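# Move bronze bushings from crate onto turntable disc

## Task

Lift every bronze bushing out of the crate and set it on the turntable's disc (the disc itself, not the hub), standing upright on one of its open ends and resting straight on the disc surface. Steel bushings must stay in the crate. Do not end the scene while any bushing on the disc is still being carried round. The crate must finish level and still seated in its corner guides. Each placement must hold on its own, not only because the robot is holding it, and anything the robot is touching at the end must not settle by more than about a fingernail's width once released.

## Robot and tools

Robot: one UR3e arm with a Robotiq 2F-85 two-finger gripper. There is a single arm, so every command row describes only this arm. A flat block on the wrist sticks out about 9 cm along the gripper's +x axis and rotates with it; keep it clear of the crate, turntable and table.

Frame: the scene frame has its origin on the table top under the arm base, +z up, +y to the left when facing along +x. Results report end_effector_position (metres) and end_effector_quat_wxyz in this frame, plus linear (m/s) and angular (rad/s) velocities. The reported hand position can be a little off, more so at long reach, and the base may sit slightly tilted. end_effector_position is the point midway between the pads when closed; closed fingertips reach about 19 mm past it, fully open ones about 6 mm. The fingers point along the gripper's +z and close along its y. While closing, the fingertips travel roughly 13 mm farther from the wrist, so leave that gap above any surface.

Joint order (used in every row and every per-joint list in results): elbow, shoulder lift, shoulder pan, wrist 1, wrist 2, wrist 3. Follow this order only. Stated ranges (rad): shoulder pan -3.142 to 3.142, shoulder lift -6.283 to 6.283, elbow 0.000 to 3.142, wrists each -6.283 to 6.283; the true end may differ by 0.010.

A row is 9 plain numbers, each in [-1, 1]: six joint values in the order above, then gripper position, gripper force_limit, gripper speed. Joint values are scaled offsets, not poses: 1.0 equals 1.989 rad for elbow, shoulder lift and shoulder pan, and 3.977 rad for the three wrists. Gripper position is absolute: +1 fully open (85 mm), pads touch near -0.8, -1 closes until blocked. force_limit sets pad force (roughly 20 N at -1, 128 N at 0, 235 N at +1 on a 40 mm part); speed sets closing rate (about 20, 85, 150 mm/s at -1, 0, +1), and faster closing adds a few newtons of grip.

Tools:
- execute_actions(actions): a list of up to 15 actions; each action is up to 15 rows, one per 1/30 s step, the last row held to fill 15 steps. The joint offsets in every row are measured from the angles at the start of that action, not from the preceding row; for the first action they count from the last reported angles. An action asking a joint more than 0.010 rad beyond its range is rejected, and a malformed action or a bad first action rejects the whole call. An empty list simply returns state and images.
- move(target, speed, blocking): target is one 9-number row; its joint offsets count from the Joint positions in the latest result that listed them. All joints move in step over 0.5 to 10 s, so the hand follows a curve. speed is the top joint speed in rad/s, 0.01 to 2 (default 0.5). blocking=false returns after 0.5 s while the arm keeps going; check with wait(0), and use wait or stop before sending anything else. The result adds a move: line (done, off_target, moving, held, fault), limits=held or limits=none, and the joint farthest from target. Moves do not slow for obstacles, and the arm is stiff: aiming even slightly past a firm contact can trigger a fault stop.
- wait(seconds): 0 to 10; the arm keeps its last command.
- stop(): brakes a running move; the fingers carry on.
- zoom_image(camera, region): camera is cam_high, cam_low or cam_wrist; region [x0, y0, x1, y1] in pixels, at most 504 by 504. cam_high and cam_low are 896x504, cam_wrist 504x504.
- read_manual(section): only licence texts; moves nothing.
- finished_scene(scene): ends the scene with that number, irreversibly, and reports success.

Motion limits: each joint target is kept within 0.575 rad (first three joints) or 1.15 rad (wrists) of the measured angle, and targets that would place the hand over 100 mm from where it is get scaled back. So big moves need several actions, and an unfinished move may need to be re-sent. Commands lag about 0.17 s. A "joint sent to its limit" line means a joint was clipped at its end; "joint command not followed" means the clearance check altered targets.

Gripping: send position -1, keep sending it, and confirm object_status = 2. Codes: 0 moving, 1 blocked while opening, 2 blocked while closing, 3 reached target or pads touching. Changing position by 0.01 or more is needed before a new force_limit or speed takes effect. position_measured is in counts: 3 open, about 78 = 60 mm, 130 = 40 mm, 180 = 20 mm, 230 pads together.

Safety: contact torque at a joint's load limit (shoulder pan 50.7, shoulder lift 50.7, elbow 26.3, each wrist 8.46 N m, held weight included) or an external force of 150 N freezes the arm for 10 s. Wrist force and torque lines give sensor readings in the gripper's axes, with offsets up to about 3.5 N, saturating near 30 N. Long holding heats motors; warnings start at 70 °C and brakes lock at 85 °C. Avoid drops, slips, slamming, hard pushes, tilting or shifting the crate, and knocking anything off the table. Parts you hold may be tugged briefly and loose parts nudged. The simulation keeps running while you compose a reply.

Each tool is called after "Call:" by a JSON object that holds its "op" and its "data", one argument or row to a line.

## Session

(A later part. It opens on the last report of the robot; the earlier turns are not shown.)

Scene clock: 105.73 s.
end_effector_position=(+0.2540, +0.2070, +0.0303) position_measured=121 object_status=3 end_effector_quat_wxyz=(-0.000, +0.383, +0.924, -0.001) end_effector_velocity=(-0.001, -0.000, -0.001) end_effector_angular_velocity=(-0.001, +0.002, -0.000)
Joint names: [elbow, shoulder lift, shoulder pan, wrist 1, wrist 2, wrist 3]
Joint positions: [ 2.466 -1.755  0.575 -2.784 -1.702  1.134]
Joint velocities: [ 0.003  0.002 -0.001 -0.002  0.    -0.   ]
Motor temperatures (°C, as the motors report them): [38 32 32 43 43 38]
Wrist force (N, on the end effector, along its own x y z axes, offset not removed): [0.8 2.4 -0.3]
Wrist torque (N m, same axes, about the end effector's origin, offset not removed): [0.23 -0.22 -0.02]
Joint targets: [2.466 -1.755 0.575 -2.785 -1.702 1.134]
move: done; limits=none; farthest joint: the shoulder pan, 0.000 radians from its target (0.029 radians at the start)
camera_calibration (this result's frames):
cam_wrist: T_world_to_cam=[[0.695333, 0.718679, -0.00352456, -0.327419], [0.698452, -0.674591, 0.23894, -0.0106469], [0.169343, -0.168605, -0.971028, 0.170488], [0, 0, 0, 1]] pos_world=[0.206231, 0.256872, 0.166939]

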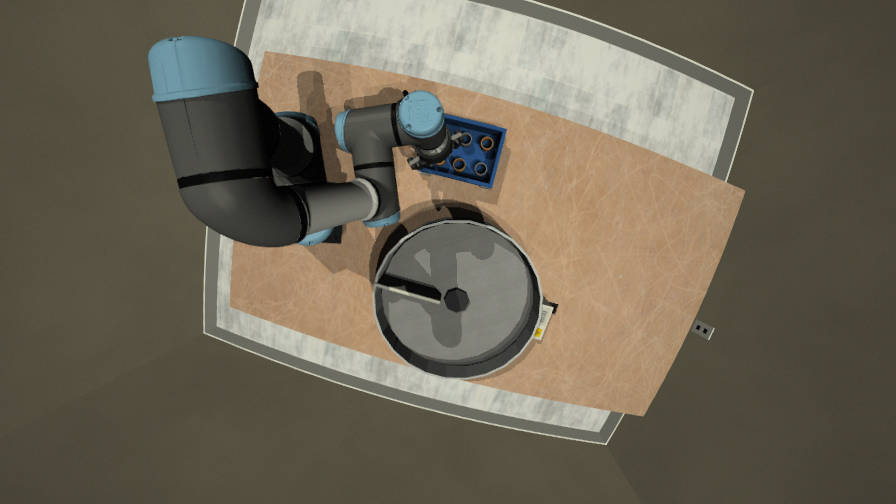

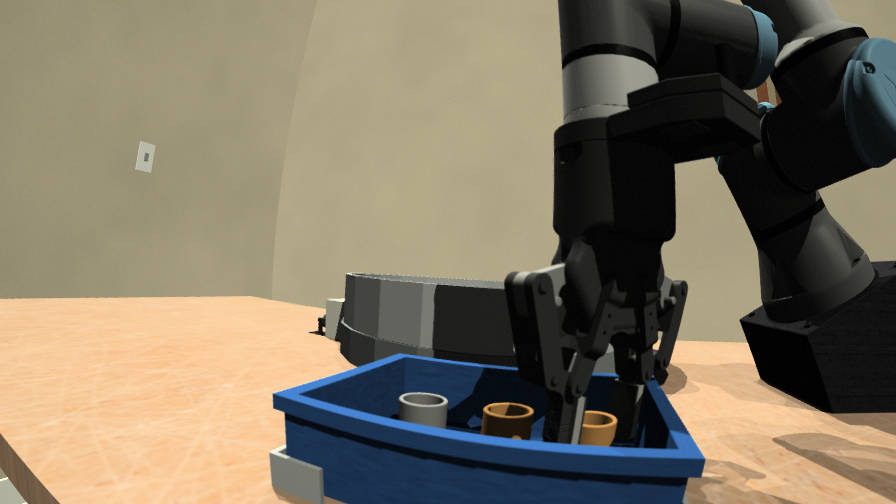

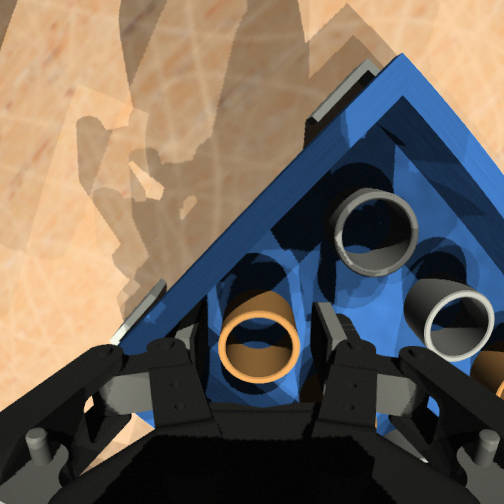

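Call:
{"op": "execute_actions", "data": {
  "actions": [
    [[0,0,0,0,0,0,-1,-0.6,0]],
    [[0,0,0,0,0,0,-1,-0.6,0]]
  ]
}}

Call:
{"op": "move", "data": {
  "target": [-0.0372,-0.1006,0.0149,0.0698,-0.0037,0.004,-1,-0.6,0],
  "speed": 0.3
}}

Call:
{"op": "move", "data": {
  "target": [-0.117,-0.1146,0.0447,0.1192,-0.0106,0,-1,-0.6,0],
  "speed": 0.7
}}

Call:
{"op": "move", "data": {
  "target": [-0.1938,-0.0113,-0.7888,0.1715,0.1672,-0.15,-1,-0.6,0],
  "speed": 0.8
}}

Scene clock: 119.60 s.
end_effector_position=(+0.2540, +0.2070, +0.0303) position_measured=154 object_status=2 end_effector_quat_wxyz=(-0.000, +0.383, +0.924, -0.001) end_effector_velocity=(-0.000, -0.000, -0.000) end_effector_angular_velocity=(-0.000, +0.001, +0.000)
Joint names: [elbow, shoulder lift, shoulder pan, wrist 1, wrist 2, wrist 3]
Joint positions: [ 2.466 -1.755  0.575 -2.784 -1.702  1.134]
Joint velocities: [ 0.001  0.     0.     0.    -0.     0.   ]
Motor temperatures (°C, as the motors report them): [38 32 32 43 43 38]
Wrist force (N, on the end effector, along its own x y z axes, offset not removed): [2.0 -0.5 -11.1]
Wrist torque (N m, same axes, about the end effector's origin, offset not removed): [0.20 -0.20 0.03]
Joint targets: [2.466 -1.755 0.575 -2.784 -1.702 1.134]
camera_calibration (this result's frames):
cam_wrist: T_world_to_cam=[[0.695339, 0.718673, -0.00353395, -0.327417], [0.698448, -0.674595, 0.238941, -0.0106482], [0.169336, -0.168613, -0.971028, 0.170481], [0, 0, 0, 1]] pos_world=[0.206235, 0.256868, 0.166929]

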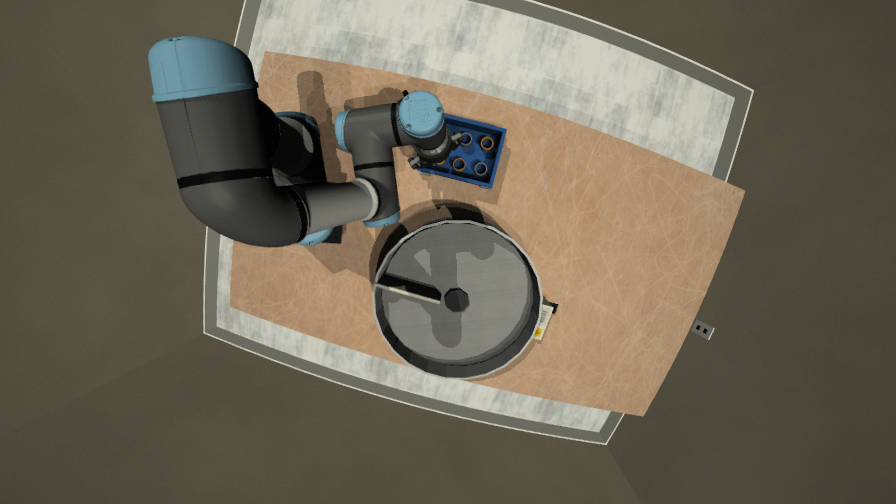

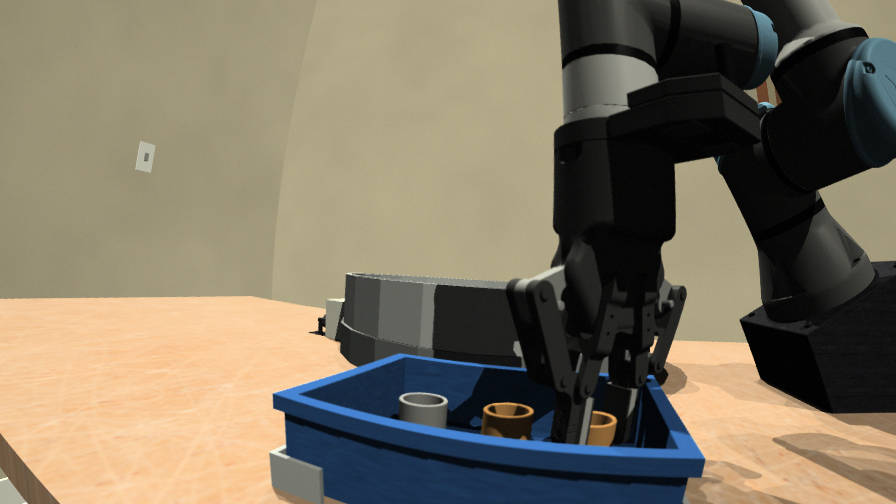

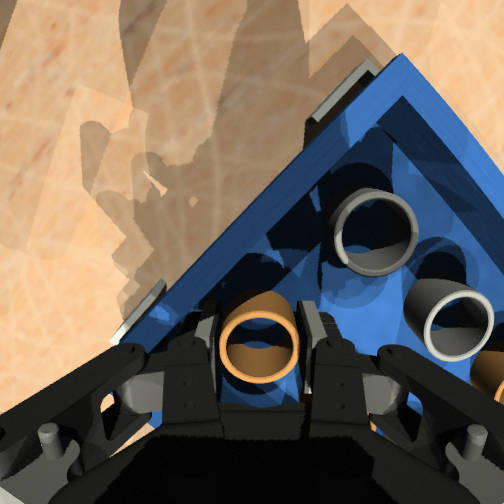

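Scene clock: 121.10 s.
end_effector_position=(+0.2545, +0.2070, +0.0704) position_measured=154 object_status=2 end_effector_quat_wxyz=(-0.000, +0.379, +0.926, -0.001) end_effector_velocity=(-0.000, +0.000, +0.000) end_effector_angular_velocity=(+0.000, -0.000, +0.000)
Joint names: [elbow, shoulder lift, shoulder pan, wrist 1, wrist 2, wrist 3]
Joint positions: [ 2.392 -1.955  0.605 -2.507 -1.717  1.15 ]
Joint velocities: [-0.001 -0.002  0.001  0.002 -0.     0.   ]
Motor temperatures (°C, as the motors report them): [38 32 32 43 43 38]
Wrist force (N, on the end effector, along its own x y z axes, offset not removed): [1.5 1.8 0.3]
Wrist torque (N m, same axes, about the end effector's origin, offset not removed): [0.26 -0.28 0.01]
Joint targets: [2.392 -1.955 0.605 -2.507 -1.717 1.150]
move: done; limits=none; farthest joint: the wrist 1, 0.001 radians from its target (0.278 radians at the start)
camera_calibration (this result's frames):
cam_wrist: T_world_to_cam=[[0.687887, 0.725808, -0.00371164, -0.327121], [0.705324, -0.66725, 0.239365, -0.0238381], [0.171256, -0.167274, -0.970923, 0.208556], [0, 0, 0, 1]] pos_world=[0.206119, 0.256407, 0.206983]

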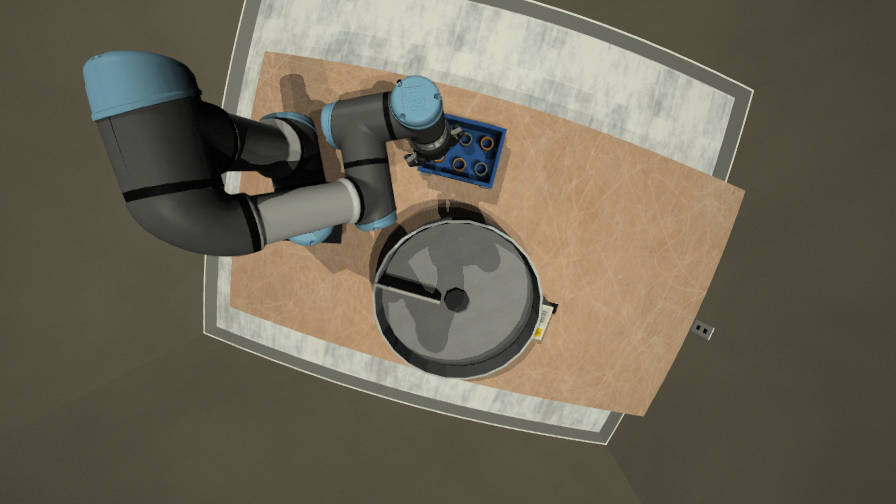

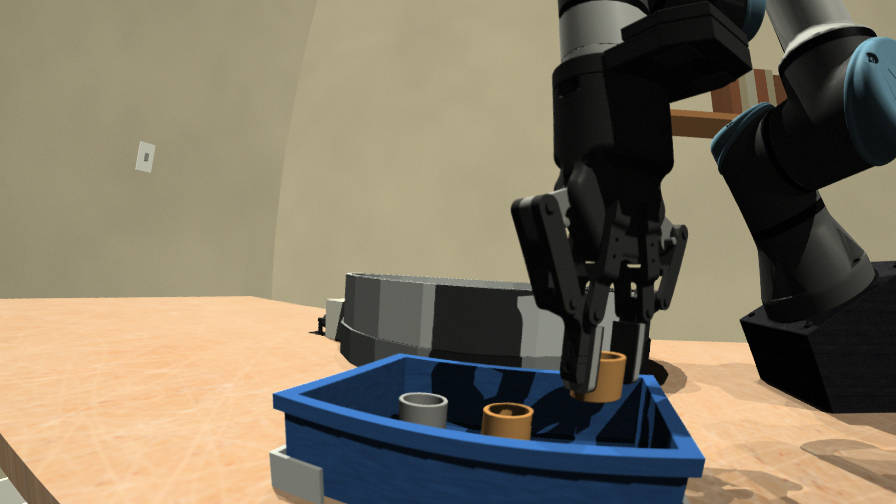

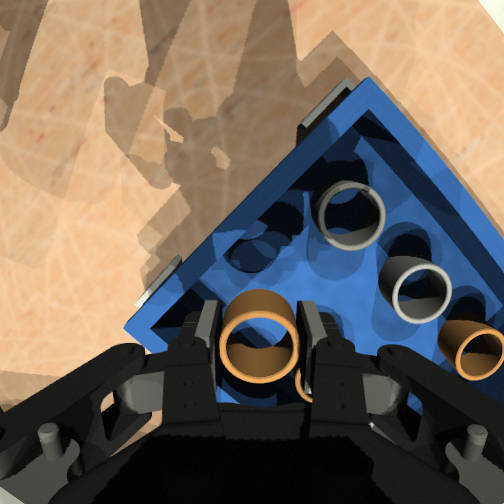

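Scene clock: 122.50 s.
end_effector_position=(+0.2513, +0.2070, +0.1502) position_measured=154 object_status=2 end_effector_quat_wxyz=(-0.000, +0.342, +0.940, -0.001) end_effector_velocity=(+0.000, +0.000, +0.001) end_effector_angular_velocity=(+0.000, -0.000, +0.000)
Joint names: [elbow, shoulder lift, shoulder pan, wrist 1, wrist 2, wrist 3]
Joint positions: [ 2.159 -2.182  0.693 -2.033 -1.759  1.15 ]
Joint velocities: [-0.002 -0.001  0.     0.002 -0.     0.   ]
Motor temperatures (°C, as the motors report them): [38 32 32 43 43 38]
Wrist force (N, on the end effector, along its own x y z axes, offset not removed): [0.4 1.7 0.6]
Wrist torque (N m, same axes, about the end effector's origin, offset not removed): [0.27 -0.12 0.02]
Joint targets: [2.159 -2.183 0.693 -2.033 -1.759 1.150]
move: done; limits=none; farthest joint: the shoulder pan, 0.000 radians from its target (0.089 radians at the start)
camera_calibration (this result's frames):
cam_wrist: T_world_to_cam=[[0.628114, 0.77811, -0.00406843, -0.3204], [0.756141, -0.60913, 0.239189, -0.0654918], [0.183637, -0.153314, -0.970965, 0.280593], [0, 0, 0, 1]] pos_world=[0.199241, 0.252432, 0.286807]

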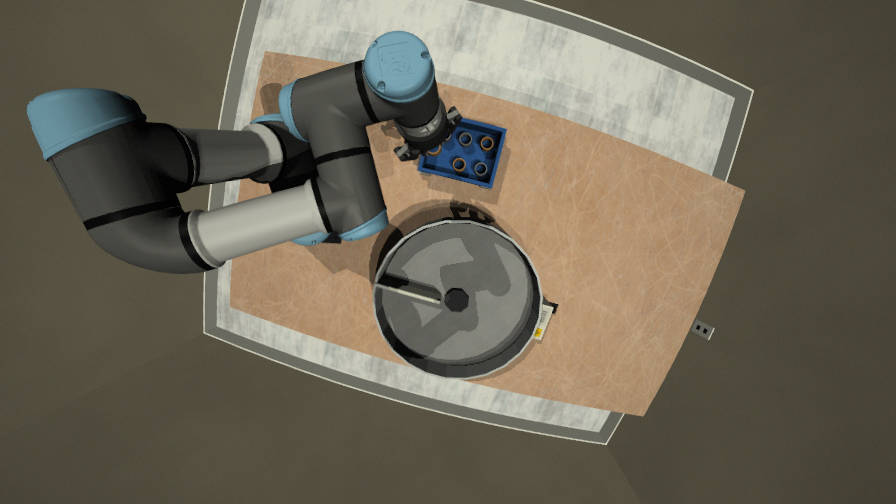

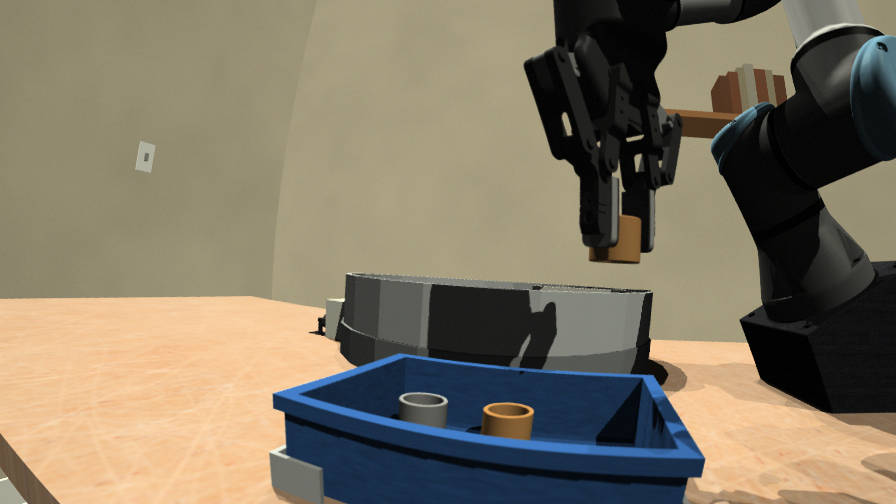

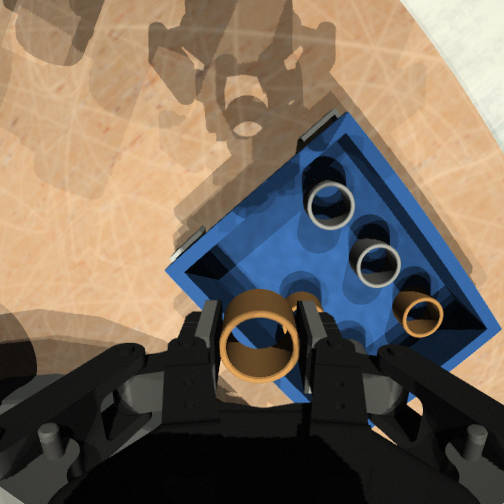

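Scene clock: 125.20 s.
end_effector_position=(+0.3804, -0.0302, +0.1605) position_measured=154 object_status=2 end_effector_quat_wxyz=(-0.000, +0.707, +0.707, -0.000) end_effector_velocity=(-0.000, +0.000, -0.000) end_effector_angular_velocity=(+0.001, -0.000, -0.000)
Joint names: [elbow, shoulder lift, shoulder pan, wrist 1, wrist 2, wrist 3]
Joint positions: [ 1.774 -2.205 -0.875 -1.351 -1.094  0.553]
Joint velocities: [ 0.     0.    -0.001  0.001  0.001 -0.001]
Motor temperatures (°C, as the motors report them): [38 32 32 43 43 38]
Wrist force (N, on the end effector, along its own x y z axes, offset not removed): [1.0 1.6 1.1]
Wrist torque (N m, same axes, about the end effector's origin, offset not removed): [0.22 -0.14 0.03]
Joint targets: [1.774 -2.205 -0.875 -1.351 -1.094 0.553]
move: done; limits=none; farthest joint: the shoulder pan, 0.001 radians from its target (1.569 radians at the start)
camera_calibration (this result's frames):
cam_wrist: T_world_to_cam=[[0.999842, 0.017543, -0.00300994, -0.381436], [0.017754, -0.970879, 0.238912, -0.040064], [0.00126894, -0.238928, -0.971037, 0.297259], [0, 0, 0, 1]] pos_world=[0.38171, 0.0388176, 0.297073]

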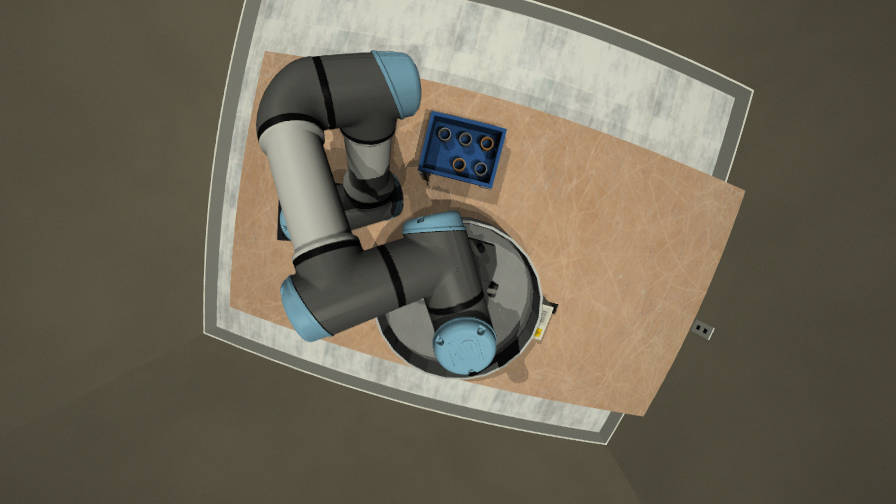

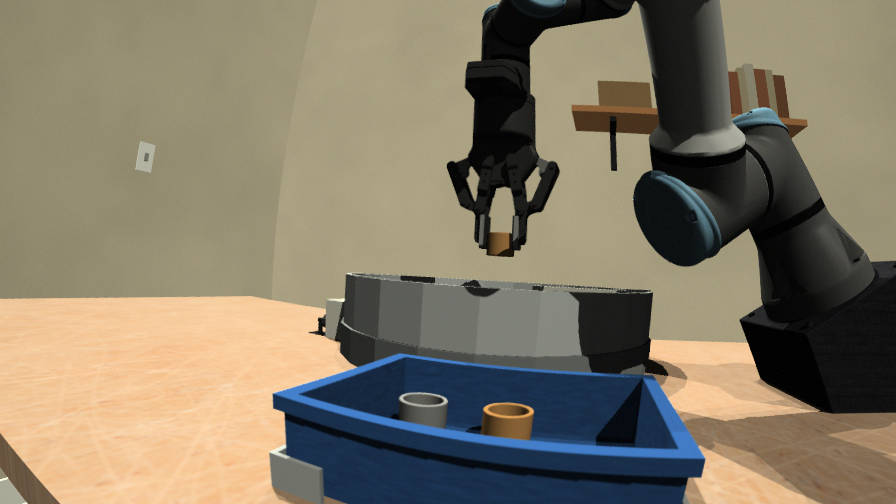

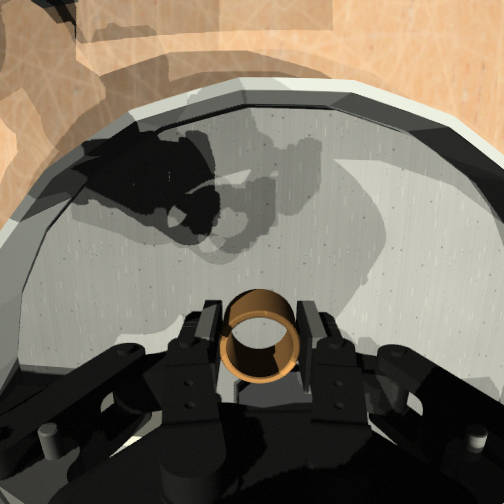

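Call:
{"op": "move", "data": {
  "target": [0.1448,0.061,0.1003,-0.1267,-0.0131,0.0538,-1,-0.6,0],
  "speed": 0.3
}}

Call:
{"op": "wait", "data": {
  "seconds": 1
}}

Scene clock: 133.87 s.
end_effector_position=(+0.3802, -0.0303, +0.0908) position_measured=154 object_status=2 end_effector_quat_wxyz=(-0.000, +0.707, +0.707, -0.001) end_effector_velocity=(+0.000, -0.001, -0.000) end_effector_angular_velocity=(-0.002, -0.001, -0.001)
Joint names: [elbow, shoulder lift, shoulder pan, wrist 1, wrist 2, wrist 3]
Joint positions: [ 2.062 -2.084 -0.676 -1.855 -1.146  0.767]
Joint velocities: [ 0.001  0.    -0.001 -0.003 -0.     0.001]
Motor temperatures (°C, as the motors report them): [38 32 32 43 43 38]
Wrist force (N, on the end effector, along its own x y z axes, offset not removed): [1.0 0.9 1.1]
Wrist torque (N m, same axes, about the end effector's origin, offset not removed): [0.10 -0.19 -0.01]
Joint targets: [2.062 -2.084 -0.676 -1.855 -1.146 0.767]
move: done; limits=none; farthest joint: the shoulder pan, 0.000 radians from its target (0.200 radians at the start)
camera_calibration (this result's frames):
cam_wrist: T_world_to_cam=[[0.999828, 0.0182683, -0.00317836, -0.381432], [0.018497, -0.970578, 0.240075, -0.0238491], [0.0013009, -0.240092, -0.970749, 0.22947], [0, 0, 0, 1]] pos_world=[0.381509, 0.0389146, 0.227271]

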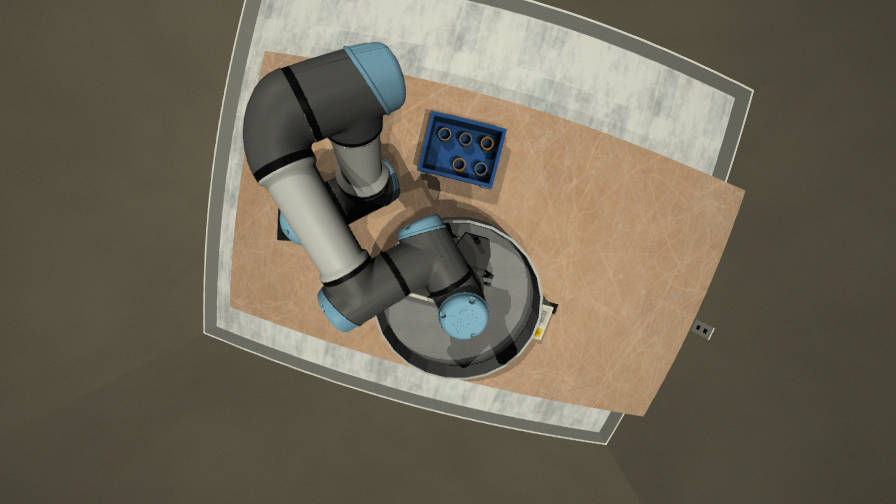

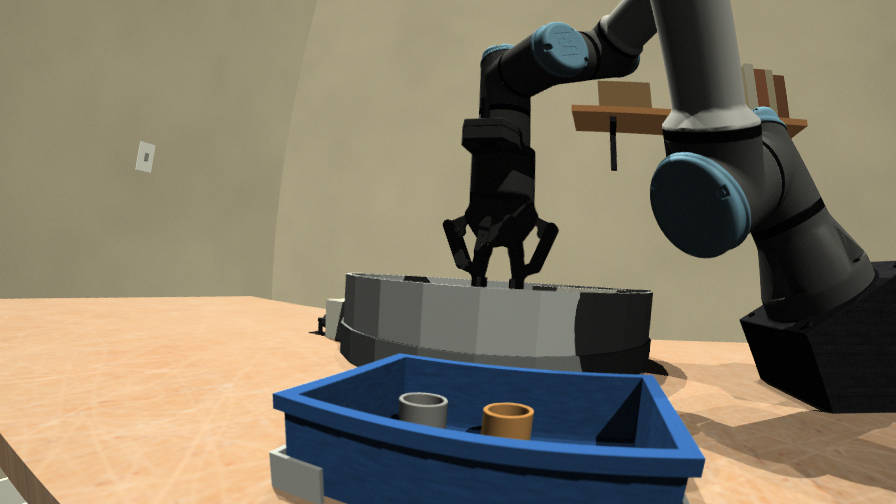

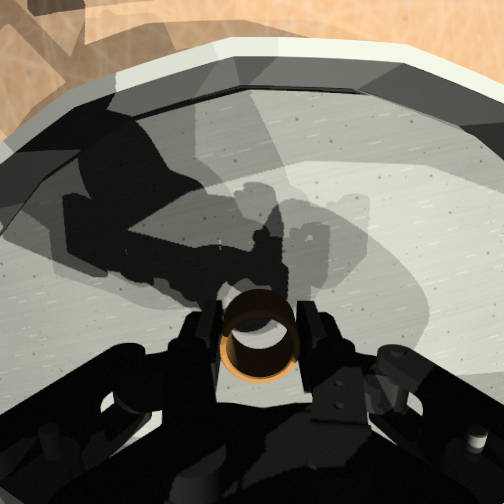

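Scene clock: 134.87 s.
end_effector_position=(+0.3802, -0.0303, +0.0907) position_measured=154 object_status=2 end_effector_quat_wxyz=(-0.000, +0.707, +0.707, -0.001) end_effector_velocity=(-0.000, -0.000, -0.000) end_effector_angular_velocity=(+0.000, +0.001, -0.001)
Joint names: [elbow, shoulder lift, shoulder pan, wrist 1, wrist 2, wrist 3]
Joint positions: [ 2.062 -2.084 -0.676 -1.855 -1.146  0.767]
Joint velocities: [ 0.001  0.    -0.001  0.    -0.     0.   ]
Motor temperatures (°C, as the motors report them): [38 32 32 43 43 38]
Wrist force (N, on the end effector, along its own x y z axes, offset not removed): [0.7 2.0 0.8]
Wrist torque (N m, same axes, about the end effector's origin, offset not removed): [0.26 -0.14 0.01]
Joint targets: [2.062 -2.084 -0.676 -1.855 -1.146 0.767]
wait: 1.00 s; at rest by 0.17 s
camera_calibration (this result's frames):
cam_wrist: T_world_to_cam=[[0.999828, 0.0182676, -0.00317496, -0.381429], [0.0184955, -0.970579, 0.240072, -0.0238305], [0.00130399, -0.24009, -0.97075, 0.229438], [0, 0, 0, 1]] pos_world=[0.381505, 0.038924, 0.227237]

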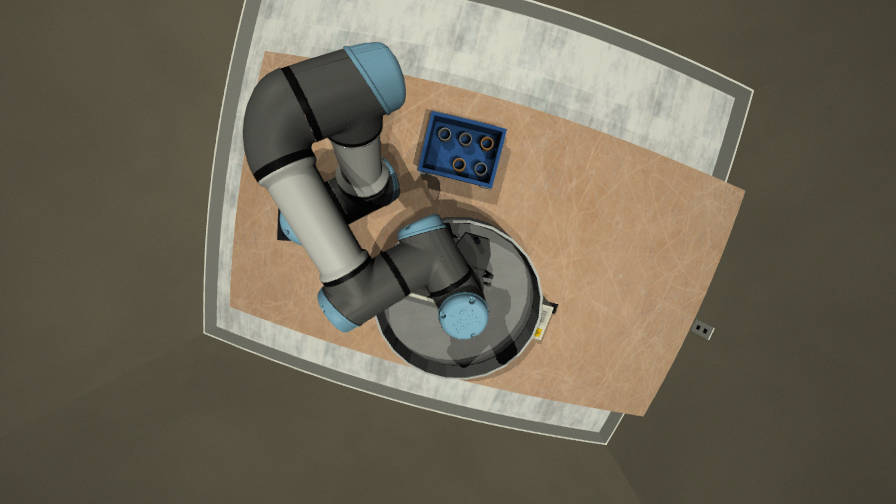

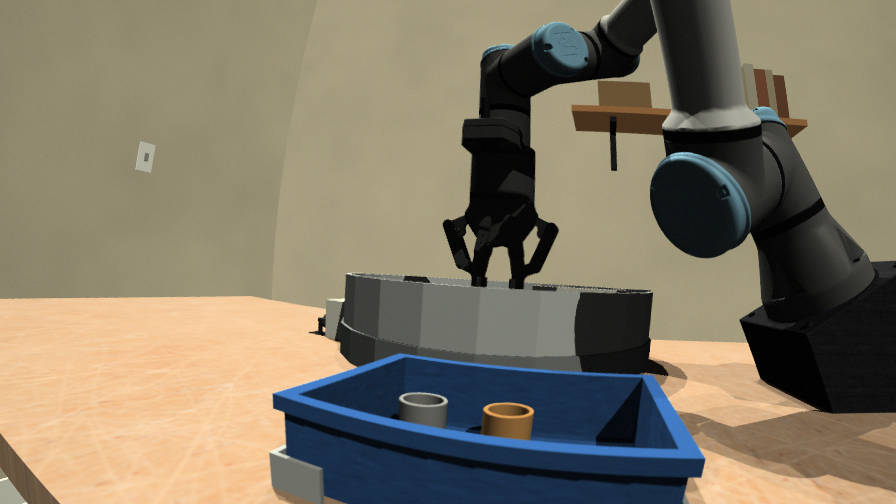

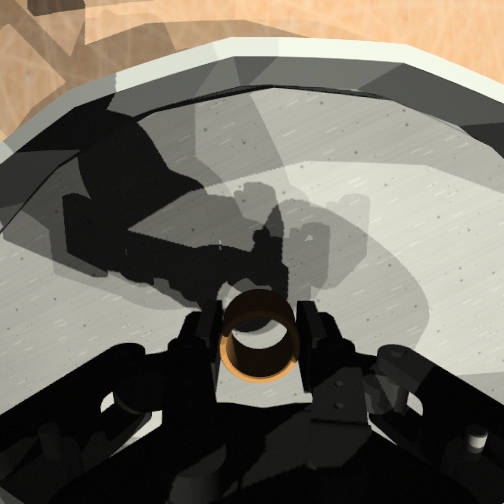

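Call:
{"op": "move", "data": {
  "target": [0.0098,0.0048,0.0068,-0.009,-0.0009,0.0038,-1,-0.6,0],
  "speed": 0.03
}}

Call:
{"op": "move", "data": {
  "target": [0.0098,0.0048,0.0068,-0.009,-0.0009,0.0038,-1,-0.6,0],
  "speed": 0.03
}}

Scene clock: 142.17 s.
end_effector_position=(+0.3799, -0.0292, +0.0858) position_measured=154 object_status=2 end_effector_quat_wxyz=(+0.000, +0.707, +0.707, -0.001) end_effector_velocity=(-0.001, -0.000, -0.001) end_effector_angular_velocity=(+0.001, +0.001, -0.002)
Joint names: [elbow, shoulder lift, shoulder pan, wrist 1, wrist 2, wrist 3]
Joint positions: [ 2.081 -2.074 -0.662 -1.891 -1.15   0.782]
Joint velocities: [ 0.003  0.001 -0.001 -0.002 -0.     0.001]
Motor temperatures (°C, as the motors report them): [38 32 32 43 43 38]
Wrist force (N, on the end effector, along its own x y z axes, offset not removed): [1.4 1.0 -0.2]
Wrist torque (N m, same axes, about the end effector's origin, offset not removed): [0.11 -0.27 0.03]
Joint targets: [2.081 -2.074 -0.662 -1.891 -1.150 0.782]
move: done; limits=none; farthest joint: the shoulder pan, 0.000 radians from its target (0.013 radians at the start)
camera_calibration (this result's frames):
cam_wrist: T_world_to_cam=[[0.999841, 0.0176793, -0.00218749, -0.381235], [0.0176868, -0.97053, 0.240332, -0.0213056], [0.00212587, -0.240333, -0.970688, 0.224619], [0, 0, 0, 1]] pos_world=[0.381073, 0.0400455, 0.222322]

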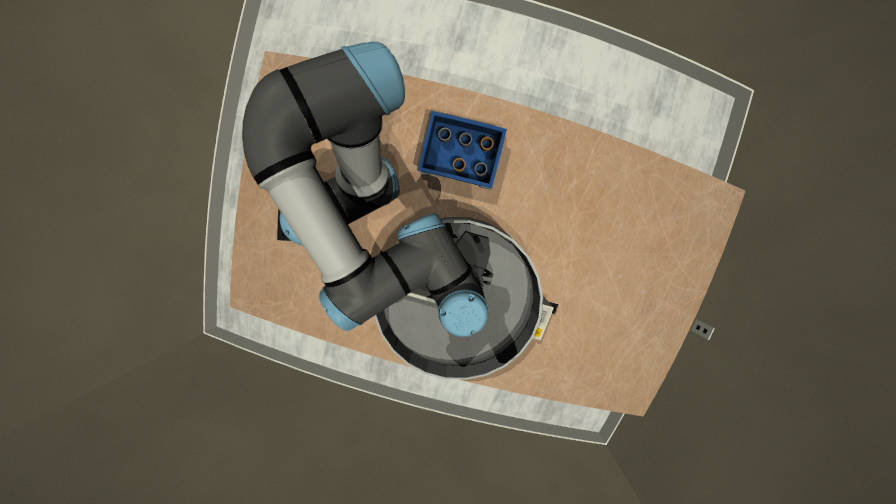

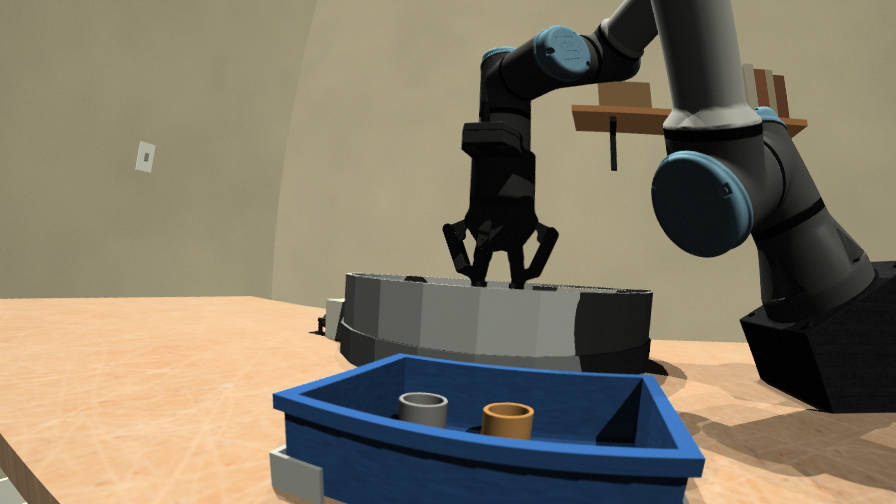

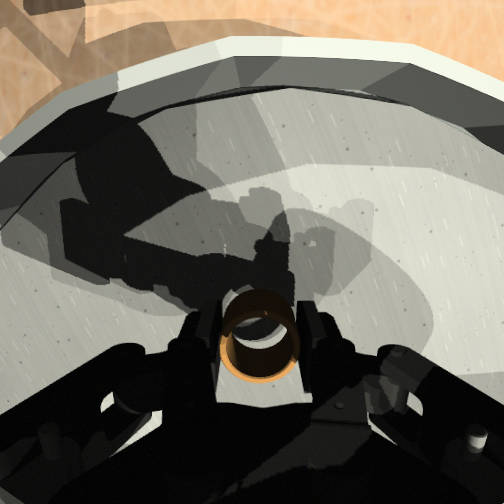

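Scene clock: 143.67 s.
end_effector_position=(+0.3795, -0.0279, +0.0809) position_measured=154 object_status=2 end_effector_quat_wxyz=(+0.001, +0.707, +0.707, -0.000) end_effector_velocity=(-0.000, -0.000, -0.000) end_effector_angular_velocity=(-0.001, +0.000, -0.001)
Joint names: [elbow, shoulder lift, shoulder pan, wrist 1, wrist 2, wrist 3]
Joint positions: [ 2.1   -2.065 -0.649 -1.926 -1.153  0.797]
Joint velocities: [ 0.001  0.001 -0.001 -0.002 -0.     0.001]
Motor temperatures (°C, as the motors report them): [38 32 32 43 43 38]
Wrist force (N, on the end effector, along its own x y z axes, offset not removed): [0.9 1.5 -0.4]
Wrist torque (N m, same axes, about the end effector's origin, offset not removed): [0.25 -0.16 0.03]
Joint targets: [2.101 -2.065 -0.649 -1.926 -1.153 0.797]
move: done; limits=none; farthest joint: the wrist 1, 0.001 radians from its target (0.036 radians at the start)
camera_calibration (this result's frames):
cam_wrist: T_world_to_cam=[[0.999854, 0.0170626, -0.00109087, -0.380959], [0.0168239, -0.970488, 0.240562, -0.0185894], [0.00304593, -0.240545, -0.970633, 0.219839], [0, 0, 0, 1]] pos_world=[0.380547, 0.0413404, 0.217439]

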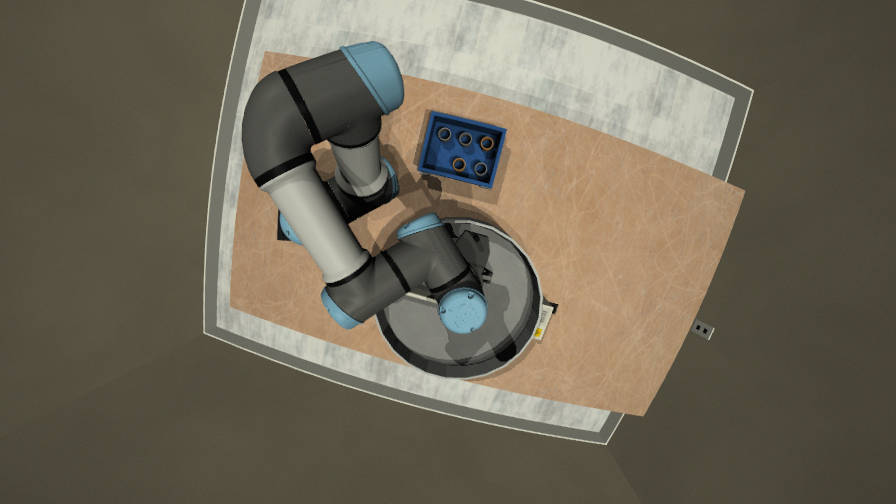

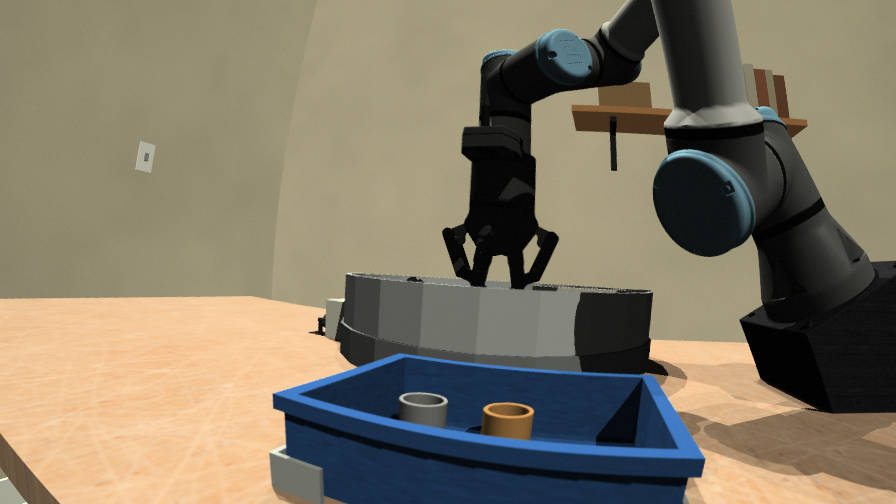

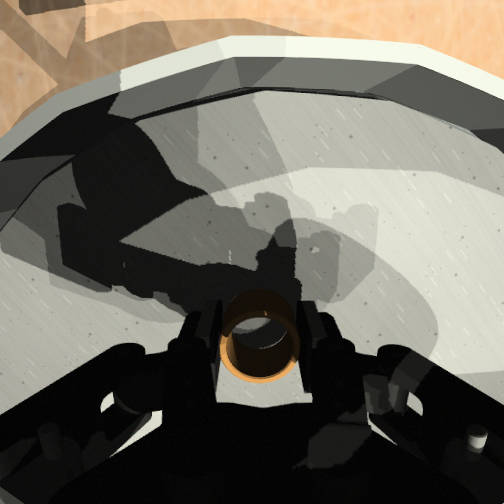

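Call:
{"op": "move", "data": {
  "target": [0.0076,0.004,0.0052,-0.0072,-0.0006,0.003,-1,-0.6,0],
  "speed": 0.03
}}

Call:
{"op": "move", "data": {
  "target": [0.0076,0.004,0.0052,-0.0072,-0.0006,0.003,-1,-0.6,0],
  "speed": 0.03
}}

Scene clock: 147.67 s.
end_effector_position=(+0.3793, -0.0269, +0.0772) position_measured=154 object_status=2 end_effector_quat_wxyz=(+0.001, +0.708, +0.707, +0.000) end_effector_velocity=(-0.000, -0.000, -0.001) end_effector_angular_velocity=(-0.000, +0.000, -0.001)
Joint names: [elbow, shoulder lift, shoulder pan, wrist 1, wrist 2, wrist 3]
Joint positions: [ 2.115 -2.057 -0.638 -1.954 -1.155  0.809]
Joint velocities: [ 0.002  0.001  0.    -0.003 -0.     0.001]
Motor temperatures (°C, as the motors report them): [38 32 32 43 43 38]
Wrist force (N, on the end effector, along its own x y z axes, offset not removed): [0.3 -0.5 -30.0]
Wrist torque (N m, same axes, about the end effector's origin, offset not removed): [0.23 -0.28 0.02]
Joint targets: [2.116 -2.057 -0.638 -1.955 -1.155 0.809]
move: done; limits=none; farthest joint: the shoulder pan, 0.000 radians from its target (0.010 radians at the start)
camera_calibration (this result's frames):
cam_wrist: T_world_to_cam=[[0.999865, 0.0164095, 0.000399157, -0.380925], [0.0158305, -0.970446, 0.240798, -0.0163683], [0.00433873, -0.240759, -0.970575, 0.215932], [0, 0, 0, 1]] pos_world=[0.380196, 0.0423539, 0.213672]

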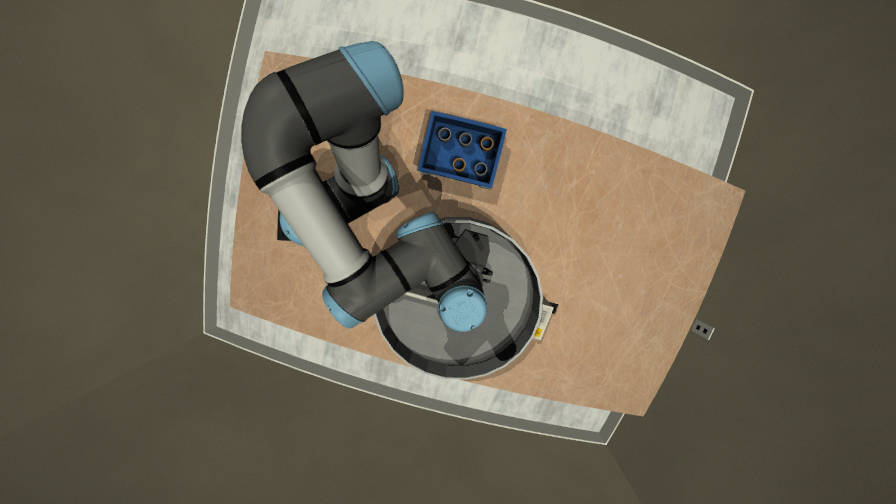

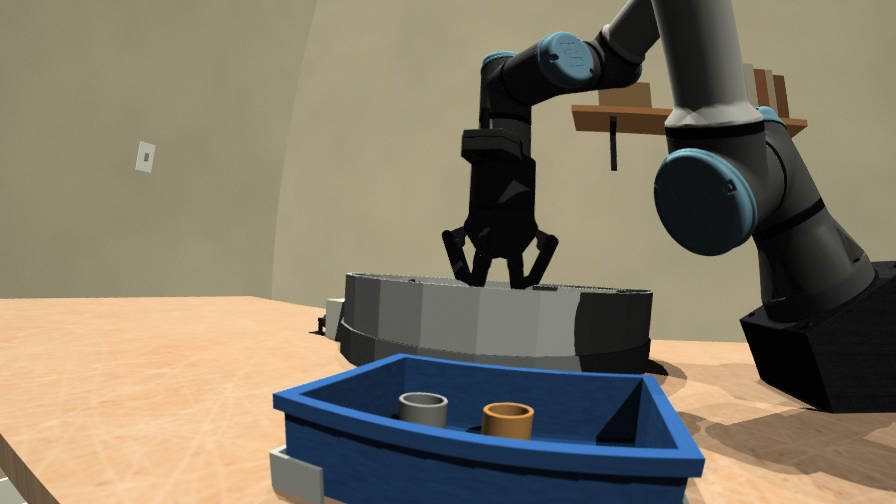

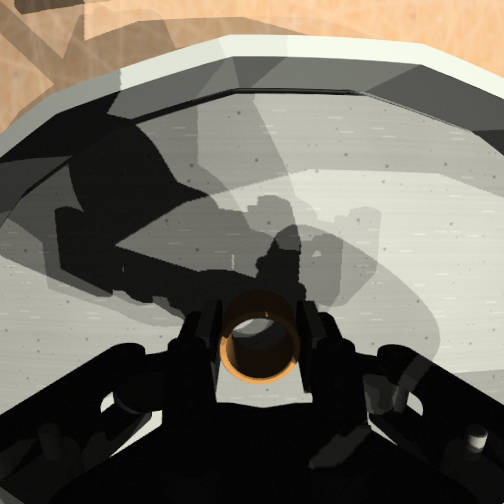

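Scene clock: 148.93 s.
end_effector_position=(+0.3790, -0.0258, +0.0734) position_measured=154 object_status=2 end_effector_quat_wxyz=(+0.002, +0.708, +0.706, +0.001) end_effector_velocity=(-0.000, +0.001, -0.000) end_effector_angular_velocity=(+0.001, -0.000, +0.001)
Joint names: [elbow, shoulder lift, shoulder pan, wrist 1, wrist 2, wrist 3]
Joint positions: [ 2.13  -2.049 -0.628 -1.983 -1.158  0.821]
Joint velocities: [ 0.001  0.001  0.002 -0.002  0.     0.001]
Motor temperatures (°C, as the motors report them): [38 32 32 43 43 38]
Wrist force (N, on the end effector, along its own x y z axes, offset not removed): [0.7 0.1 -30.0]
Wrist torque (N m, same axes, about the end effector's origin, offset not removed): [0.43 -0.34 0.00]
Joint targets: [2.130 -2.049 -0.628 -1.983 -1.158 0.821]
move: done; limits=none; farthest joint: the shoulder pan, 0.000 radians from its target (0.011 radians at the start)
camera_calibration (this result's frames):
cam_wrist: T_world_to_cam=[[0.999875, 0.0156938, 0.00188354, -0.380806], [0.0147777, -0.97043, 0.240931, -0.0139997], [0.00560895, -0.240873, -0.97054, 0.212057], [0, 0, 0, 1]] pos_world=[0.379776, 0.0434694, 0.2099]

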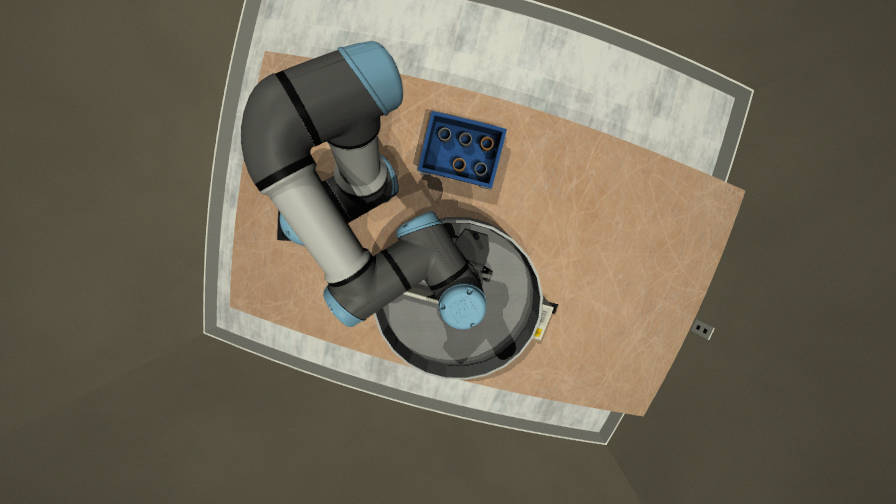

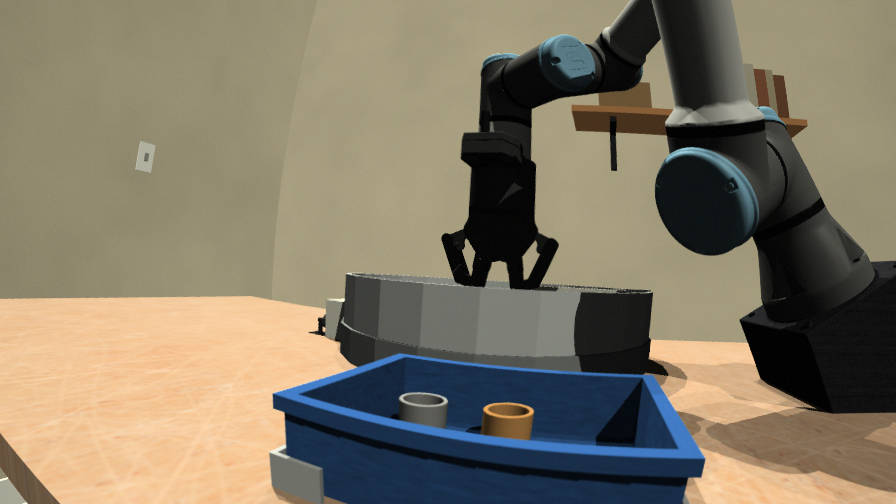

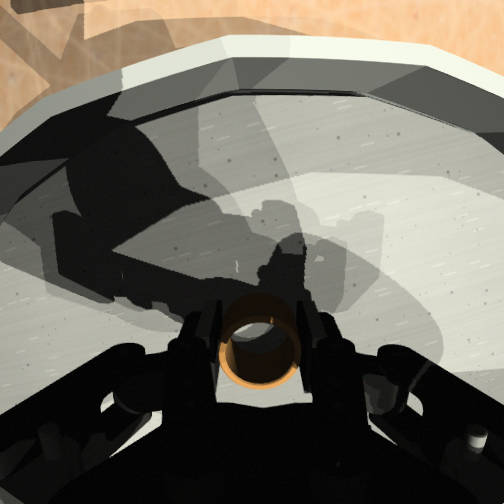

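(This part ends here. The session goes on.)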